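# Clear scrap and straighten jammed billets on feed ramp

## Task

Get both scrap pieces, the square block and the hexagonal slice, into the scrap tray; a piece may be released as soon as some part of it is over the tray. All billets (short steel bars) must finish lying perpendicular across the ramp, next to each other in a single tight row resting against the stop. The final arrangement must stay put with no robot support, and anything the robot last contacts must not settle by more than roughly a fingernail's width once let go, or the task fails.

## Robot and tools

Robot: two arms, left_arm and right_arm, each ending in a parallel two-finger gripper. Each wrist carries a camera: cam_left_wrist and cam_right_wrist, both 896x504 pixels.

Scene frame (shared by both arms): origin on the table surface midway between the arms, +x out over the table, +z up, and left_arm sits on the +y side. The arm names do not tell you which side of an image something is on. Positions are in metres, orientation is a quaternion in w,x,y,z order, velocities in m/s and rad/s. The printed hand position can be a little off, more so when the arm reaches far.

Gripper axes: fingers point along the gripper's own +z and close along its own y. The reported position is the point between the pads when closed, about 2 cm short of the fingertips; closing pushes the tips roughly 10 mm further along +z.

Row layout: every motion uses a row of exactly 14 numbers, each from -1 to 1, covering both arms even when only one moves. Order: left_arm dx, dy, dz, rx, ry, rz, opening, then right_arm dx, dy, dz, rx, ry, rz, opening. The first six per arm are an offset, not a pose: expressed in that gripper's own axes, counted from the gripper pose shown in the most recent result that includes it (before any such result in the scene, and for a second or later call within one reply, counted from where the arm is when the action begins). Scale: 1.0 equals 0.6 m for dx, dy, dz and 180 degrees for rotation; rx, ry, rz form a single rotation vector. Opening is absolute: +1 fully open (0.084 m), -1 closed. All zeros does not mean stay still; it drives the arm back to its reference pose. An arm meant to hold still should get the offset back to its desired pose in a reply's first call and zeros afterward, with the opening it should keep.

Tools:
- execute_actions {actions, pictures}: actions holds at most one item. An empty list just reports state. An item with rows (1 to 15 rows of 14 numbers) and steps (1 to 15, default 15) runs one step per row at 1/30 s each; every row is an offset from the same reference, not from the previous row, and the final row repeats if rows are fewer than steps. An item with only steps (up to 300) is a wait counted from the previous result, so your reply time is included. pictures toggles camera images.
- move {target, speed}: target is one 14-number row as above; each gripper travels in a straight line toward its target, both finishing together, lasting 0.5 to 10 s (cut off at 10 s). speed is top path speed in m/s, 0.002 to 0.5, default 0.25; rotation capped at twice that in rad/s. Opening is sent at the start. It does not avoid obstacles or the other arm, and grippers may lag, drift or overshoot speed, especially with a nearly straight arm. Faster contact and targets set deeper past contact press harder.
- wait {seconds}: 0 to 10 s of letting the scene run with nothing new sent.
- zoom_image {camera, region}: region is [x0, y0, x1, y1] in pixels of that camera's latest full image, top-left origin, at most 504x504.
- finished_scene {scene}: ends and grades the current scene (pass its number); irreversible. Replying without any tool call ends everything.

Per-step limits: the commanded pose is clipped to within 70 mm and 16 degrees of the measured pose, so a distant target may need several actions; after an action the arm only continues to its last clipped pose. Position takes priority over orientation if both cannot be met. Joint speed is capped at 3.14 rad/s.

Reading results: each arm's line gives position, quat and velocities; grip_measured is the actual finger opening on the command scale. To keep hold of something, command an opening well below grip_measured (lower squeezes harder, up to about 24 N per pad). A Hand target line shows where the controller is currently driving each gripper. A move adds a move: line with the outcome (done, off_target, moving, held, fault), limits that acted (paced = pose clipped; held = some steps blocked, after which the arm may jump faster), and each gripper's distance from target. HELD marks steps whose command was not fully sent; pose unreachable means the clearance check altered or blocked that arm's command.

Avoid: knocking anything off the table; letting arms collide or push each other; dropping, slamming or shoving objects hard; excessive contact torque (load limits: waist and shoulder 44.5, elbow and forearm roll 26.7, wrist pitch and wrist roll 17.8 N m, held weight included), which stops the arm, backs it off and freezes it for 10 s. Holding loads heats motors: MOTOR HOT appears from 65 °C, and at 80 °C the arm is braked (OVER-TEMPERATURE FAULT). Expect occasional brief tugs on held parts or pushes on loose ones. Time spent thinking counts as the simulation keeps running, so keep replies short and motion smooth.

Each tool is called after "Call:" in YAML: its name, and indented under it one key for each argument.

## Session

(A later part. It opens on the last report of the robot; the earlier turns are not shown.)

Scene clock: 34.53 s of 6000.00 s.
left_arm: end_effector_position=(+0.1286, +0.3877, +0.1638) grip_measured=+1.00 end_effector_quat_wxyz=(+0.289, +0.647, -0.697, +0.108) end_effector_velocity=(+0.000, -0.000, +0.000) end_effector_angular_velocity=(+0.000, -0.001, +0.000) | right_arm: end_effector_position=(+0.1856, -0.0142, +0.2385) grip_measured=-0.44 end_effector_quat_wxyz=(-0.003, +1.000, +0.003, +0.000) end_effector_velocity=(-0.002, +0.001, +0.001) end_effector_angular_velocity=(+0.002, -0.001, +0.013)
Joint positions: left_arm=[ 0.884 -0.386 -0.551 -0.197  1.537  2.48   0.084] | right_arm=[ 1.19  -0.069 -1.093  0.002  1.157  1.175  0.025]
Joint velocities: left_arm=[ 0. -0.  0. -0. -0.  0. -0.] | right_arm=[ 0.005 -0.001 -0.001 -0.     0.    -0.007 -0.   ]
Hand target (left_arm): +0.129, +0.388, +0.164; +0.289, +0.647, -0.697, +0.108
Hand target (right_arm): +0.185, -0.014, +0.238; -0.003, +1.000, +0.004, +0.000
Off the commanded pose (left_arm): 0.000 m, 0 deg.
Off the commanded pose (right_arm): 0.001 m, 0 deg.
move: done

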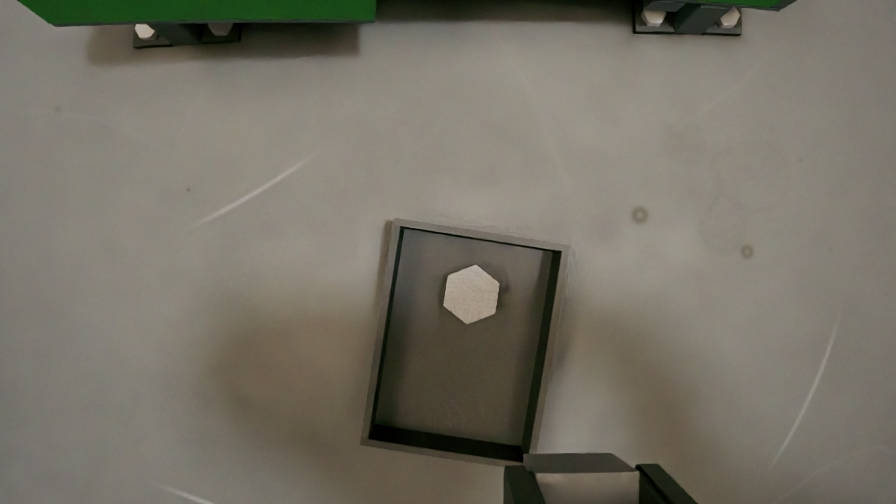

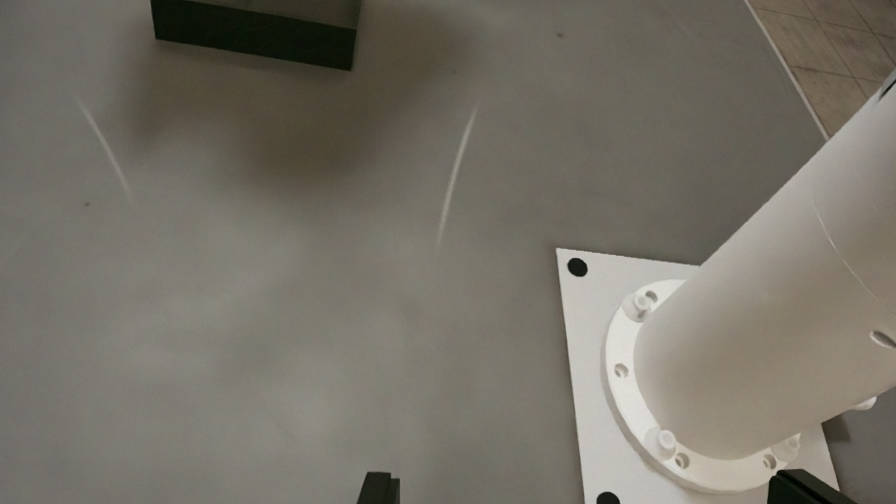

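Call:
move:
  target: [0,0,0,0,0,0,1,-0.014,-0.047,0.25,0,0,0.04,-1]

Call:
move:
  target: [0,0,0,0,0,0,1,0,0,0.065,0,0,0,-1]
  speed: 0.05

Call:
move:
  target: [0,0,0,0,0,0,1,0,0,0,0,0,0,-0.1]

Call:
move:
  target: [0,0,0,0,0,0,1,0,0,-0.2,0,0,0,-0.1]

Call:
move:
  target: [0,0,0,0,0,0,1,0.2,0.1,-0.3,0,0,0,-0.1]

Scene clock: 38.50 s of 6000.00 s.
left_arm: end_effector_position=(+0.1286, +0.3877, +0.1638) grip_measured=+1.00 end_effector_quat_wxyz=(+0.289, +0.647, -0.697, +0.108) end_effector_velocity=(-0.000, -0.000, +0.000) end_effector_angular_velocity=(+0.000, -0.000, -0.000) | right_arm: end_effector_position=(+0.1767, +0.0148, +0.0890) grip_measured=-0.44 end_effector_quat_wxyz=(-0.003, +0.998, -0.059, -0.000) end_effector_velocity=(-0.000, +0.001, -0.002) end_effector_angular_velocity=(-0.000, +0.001, -0.002)
Joint positions: left_arm=[ 0.884 -0.386 -0.551 -0.197  1.537  2.48   0.084] | right_arm=[ 1.23   0.205 -0.966  0.003  0.755  1.339  0.025]
Joint velocities: left_arm=[-0.    -0.001  0.     0.     0.     0.    -0.   ] | right_arm=[ 0.001  0.008 -0.003  0.001 -0.004  0.002  0.   ]
Hand target (left_arm): +0.129, +0.388, +0.164; +0.289, +0.647, -0.697, +0.108
Hand target (right_arm): +0.177, +0.015, +0.089; -0.003, +0.998, -0.059, -0.000
Off the commanded pose (left_arm): 0.000 m, 0 deg.
Off the commanded pose (right_arm): 0.001 m, 0 deg.
move: done

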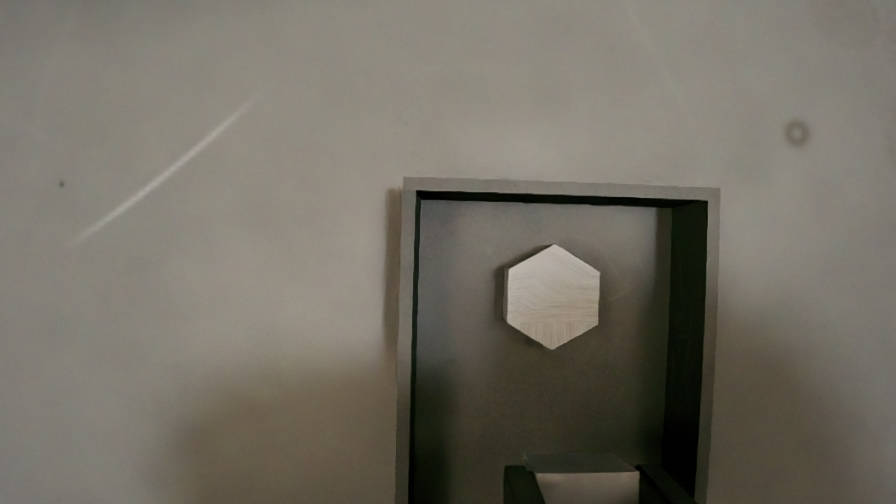

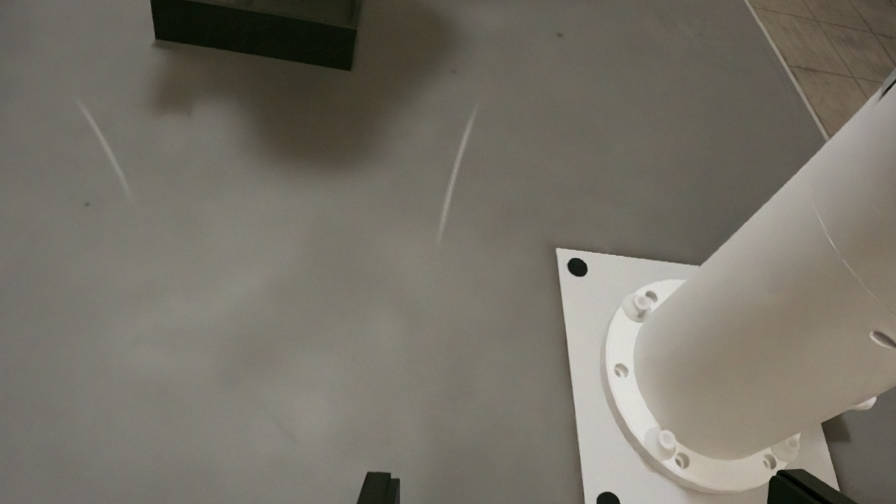

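Scene clock: 39.63 s of 6000.00 s.
left_arm: end_effector_position=(+0.1286, +0.3877, +0.1638) grip_measured=+1.00 end_effector_quat_wxyz=(+0.289, +0.647, -0.697, +0.108) end_effector_velocity=(-0.000, -0.000, +0.000) end_effector_angular_velocity=(+0.000, -0.000, -0.000) | right_arm: end_effector_position=(+0.1767, +0.0152, +0.0504) grip_measured=-0.44 end_effector_quat_wxyz=(-0.003, +0.998, -0.059, +0.000) end_effector_velocity=(+0.000, +0.001, -0.002) end_effector_angular_velocity=(+0.001, -0.001, -0.000)
Joint positions: left_arm=[ 0.884 -0.386 -0.551 -0.197  1.537  2.48   0.084] | right_arm=[ 1.23   0.287 -0.946  0.003  0.652  1.339  0.025]
Joint velocities: left_arm=[ 0.    -0.001  0.     0.     0.     0.     0.   ] | right_arm=[-0.     0.005 -0.    -0.    -0.006  0.    -0.   ]
Hand target (left_arm): +0.129, +0.388, +0.164; +0.289, +0.647, -0.697, +0.108
Hand target (right_arm): +0.177, +0.015, +0.050; -0.003, +0.998, -0.059, -0.000
Off the commanded pose (left_arm): 0.000 m, 0 deg.
Off the commanded pose (right_arm): 0.000 m, 0 deg.
move: done

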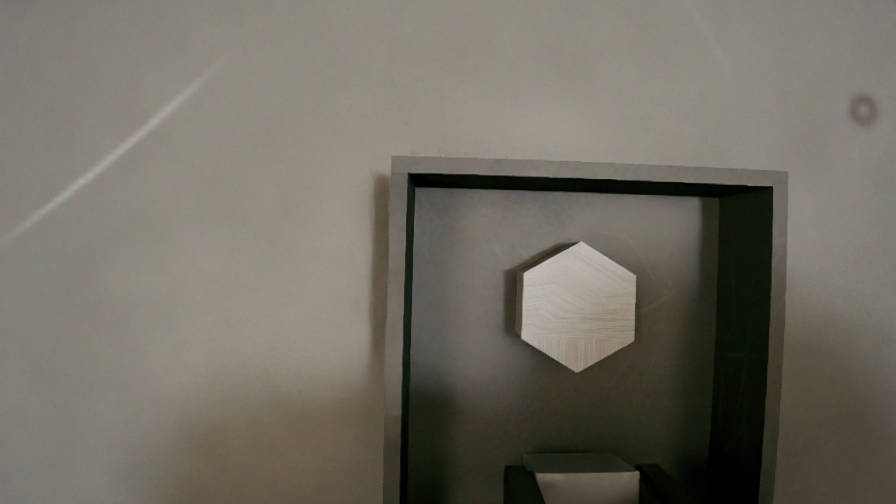

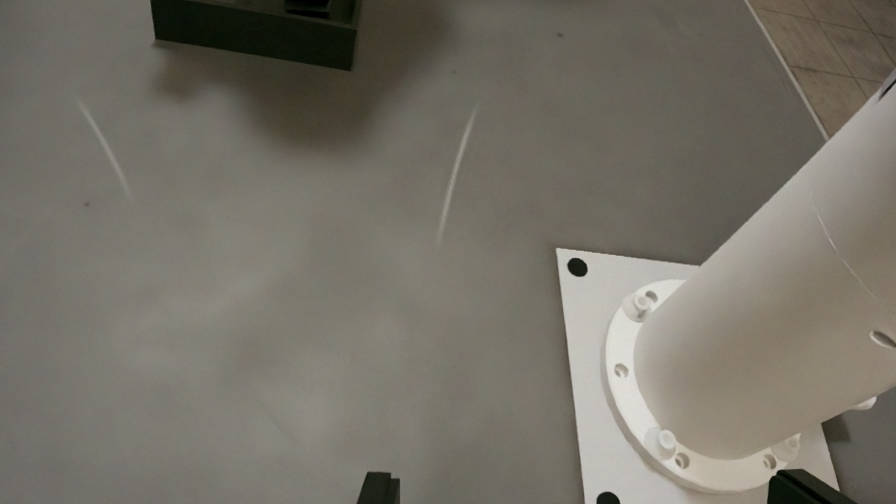

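Scene clock: 40.13 s of 6000.00 s.
left_arm: end_effector_position=(+0.1286, +0.3877, +0.1638) grip_measured=+1.00 end_effector_quat_wxyz=(+0.289, +0.647, -0.697, +0.108) end_effector_velocity=(+0.000, +0.000, +0.000) end_effector_angular_velocity=(+0.000, -0.001, +0.000) | right_arm: end_effector_position=(+0.1767, +0.0152, +0.0505) grip_measured=-0.11 end_effector_quat_wxyz=(-0.003, +0.998, -0.059, +0.000) end_effector_velocity=(-0.000, -0.000, -0.000) end_effector_angular_velocity=(-0.000, +0.001, -0.000)
Joint positions: left_arm=[ 0.884 -0.386 -0.551 -0.197  1.537  2.48   0.084] | right_arm=[ 1.23   0.287 -0.946  0.003  0.652  1.339  0.039]
Joint velocities: left_arm=[ 0.    -0.001  0.    -0.    -0.     0.    -0.   ] | right_arm=[ 0.     0.     0.     0.001  0.    -0.     0.   ]
Hand target (left_arm): +0.129, +0.388, +0.164; +0.289, +0.647, -0.697, +0.108
Hand target (right_arm): +0.177, +0.015, +0.050; -0.003, +0.998, -0.059, +0.000
Off the commanded pose (left_arm): 0.000 m, 0 deg.
Off the commanded pose (right_arm): 0.000 m, 0 deg.
move: done

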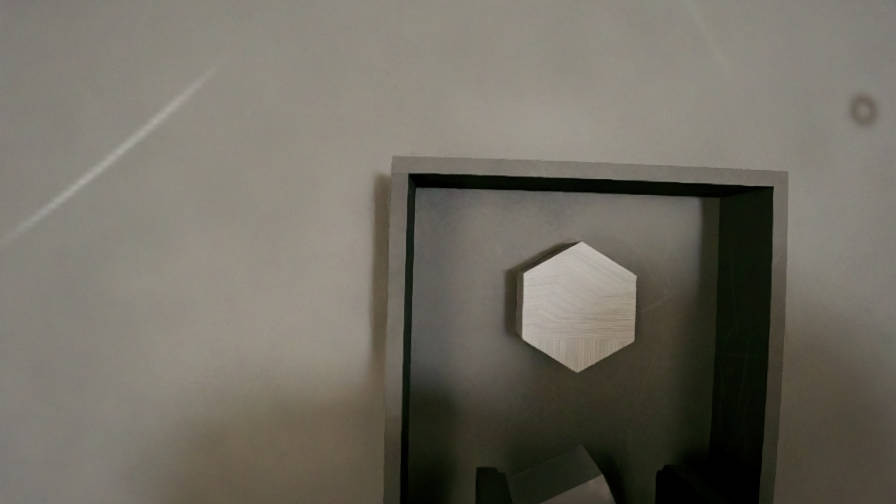

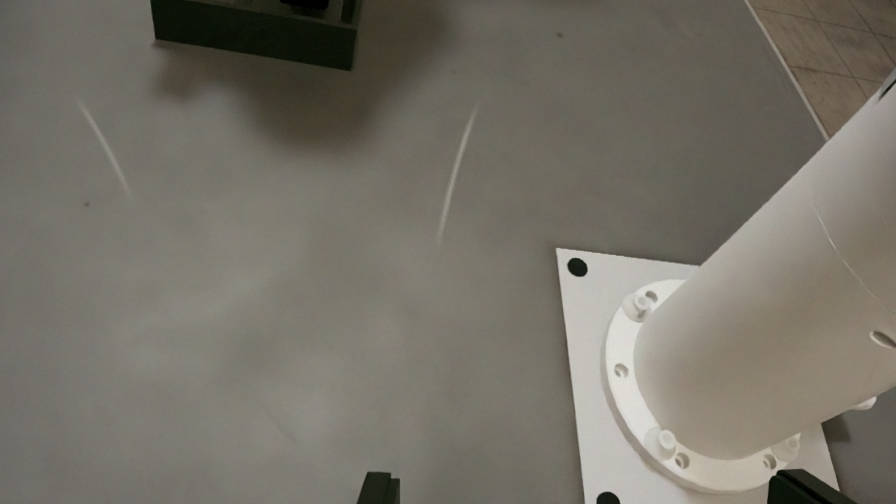

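Scene clock: 41.27 s of 6000.00 s.
left_arm: end_effector_position=(+0.1286, +0.3877, +0.1638) grip_measured=+1.00 end_effector_quat_wxyz=(+0.289, +0.647, -0.697, +0.108) end_effector_velocity=(+0.000, -0.000, +0.000) end_effector_angular_velocity=(-0.001, -0.000, +0.001) | right_arm: end_effector_position=(+0.1769, +0.0143, +0.1701) grip_measured=-0.11 end_effector_quat_wxyz=(-0.003, +0.998, -0.059, +0.000) end_effector_velocity=(+0.000, +0.001, +0.003) end_effector_angular_velocity=(+0.002, -0.002, +0.002)
Joint positions: left_arm=[ 0.884 -0.386 -0.551 -0.197  1.537  2.48   0.084] | right_arm=[ 1.229  0.073 -1.055  0.002  0.976  1.34   0.039]
Joint velocities: left_arm=[-0.     0.    -0.    -0.001  0.    -0.    -0.   ] | right_arm=[ 0.    -0.003 -0.005 -0.001  0.005 -0.001 -0.   ]
Hand target (left_arm): +0.129, +0.388, +0.164; +0.289, +0.647, -0.697, +0.108
Hand target (right_arm): +0.177, +0.014, +0.171; -0.003, +0.998, -0.059, +0.000
Off the commanded pose (left_arm): 0.000 m, 0 deg.
Off the commanded pose (right_arm): 0.000 m, 0 deg.
move: done

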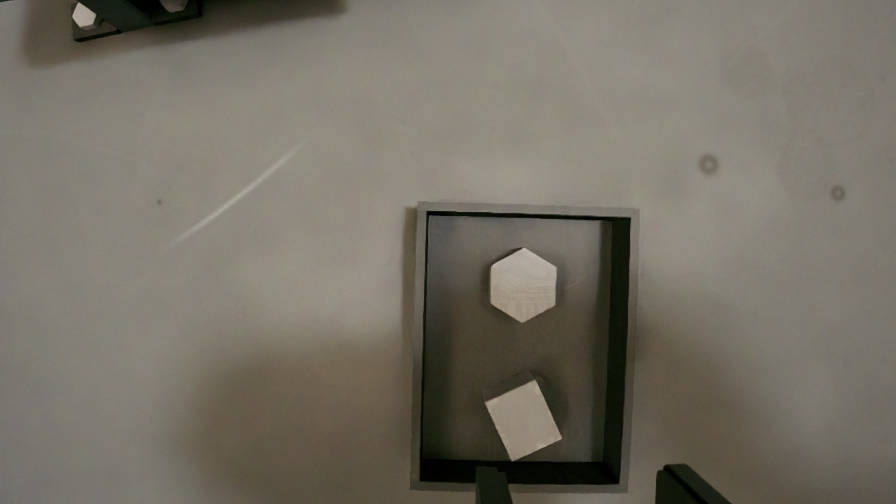

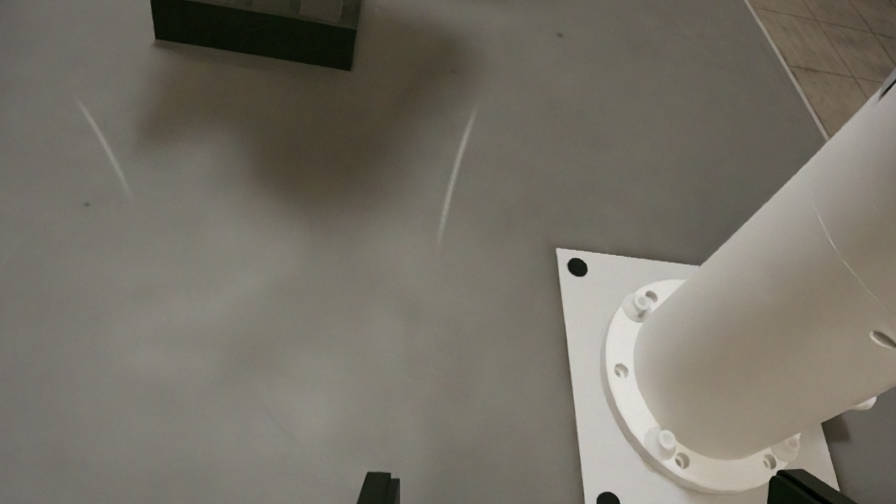

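Scene clock: 42.80 s of 6000.00 s.
left_arm: end_effector_position=(+0.1286, +0.3877, +0.1638) grip_measured=+1.00 end_effector_quat_wxyz=(+0.289, +0.647, -0.697, +0.108) end_effector_velocity=(+0.000, +0.000, +0.000) end_effector_angular_velocity=(+0.001, -0.000, -0.000) | right_arm: end_effector_position=(+0.2890, -0.0607, +0.3493) grip_measured=-0.11 end_effector_quat_wxyz=(-0.002, +0.998, -0.059, +0.001) end_effector_velocity=(+0.001, -0.000, +0.002) end_effector_angular_velocity=(+0.001, +0.001, -0.001)
Joint positions: left_arm=[ 0.884 -0.386 -0.551 -0.197  1.537  2.48   0.084] | right_arm=[ 0.944 -0.044 -1.438  0.002  1.477  1.056  0.039]
Joint velocities: left_arm=[ 0.    -0.    -0.     0.001 -0.001 -0.    -0.   ] | right_arm=[-0.003  0.002 -0.008  0.001  0.005 -0.002 -0.   ]
Hand target (left_arm): +0.129, +0.388, +0.164; +0.289, +0.647, -0.697, +0.108
Hand target (right_arm): +0.289, -0.061, +0.350; -0.003, +0.998, -0.060, +0.001
Off the commanded pose (left_arm): 0.000 m, 0 deg.
Off the commanded pose (right_arm): 0.000 m, 0 deg.
move: done

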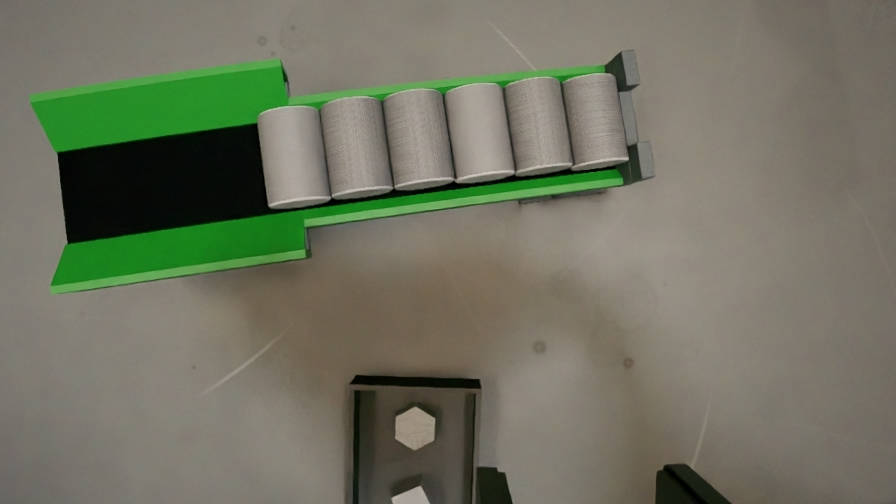

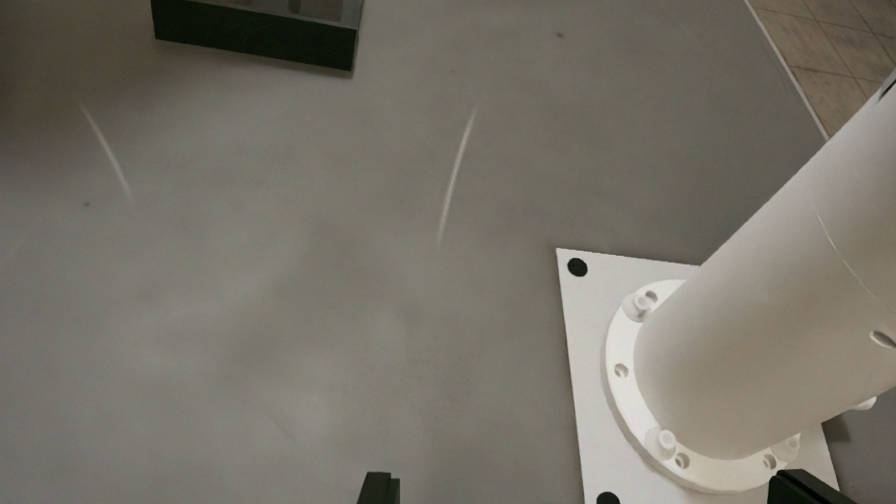

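Call:
finished_scene:
  scene: 1

The scene is finished: the task was done.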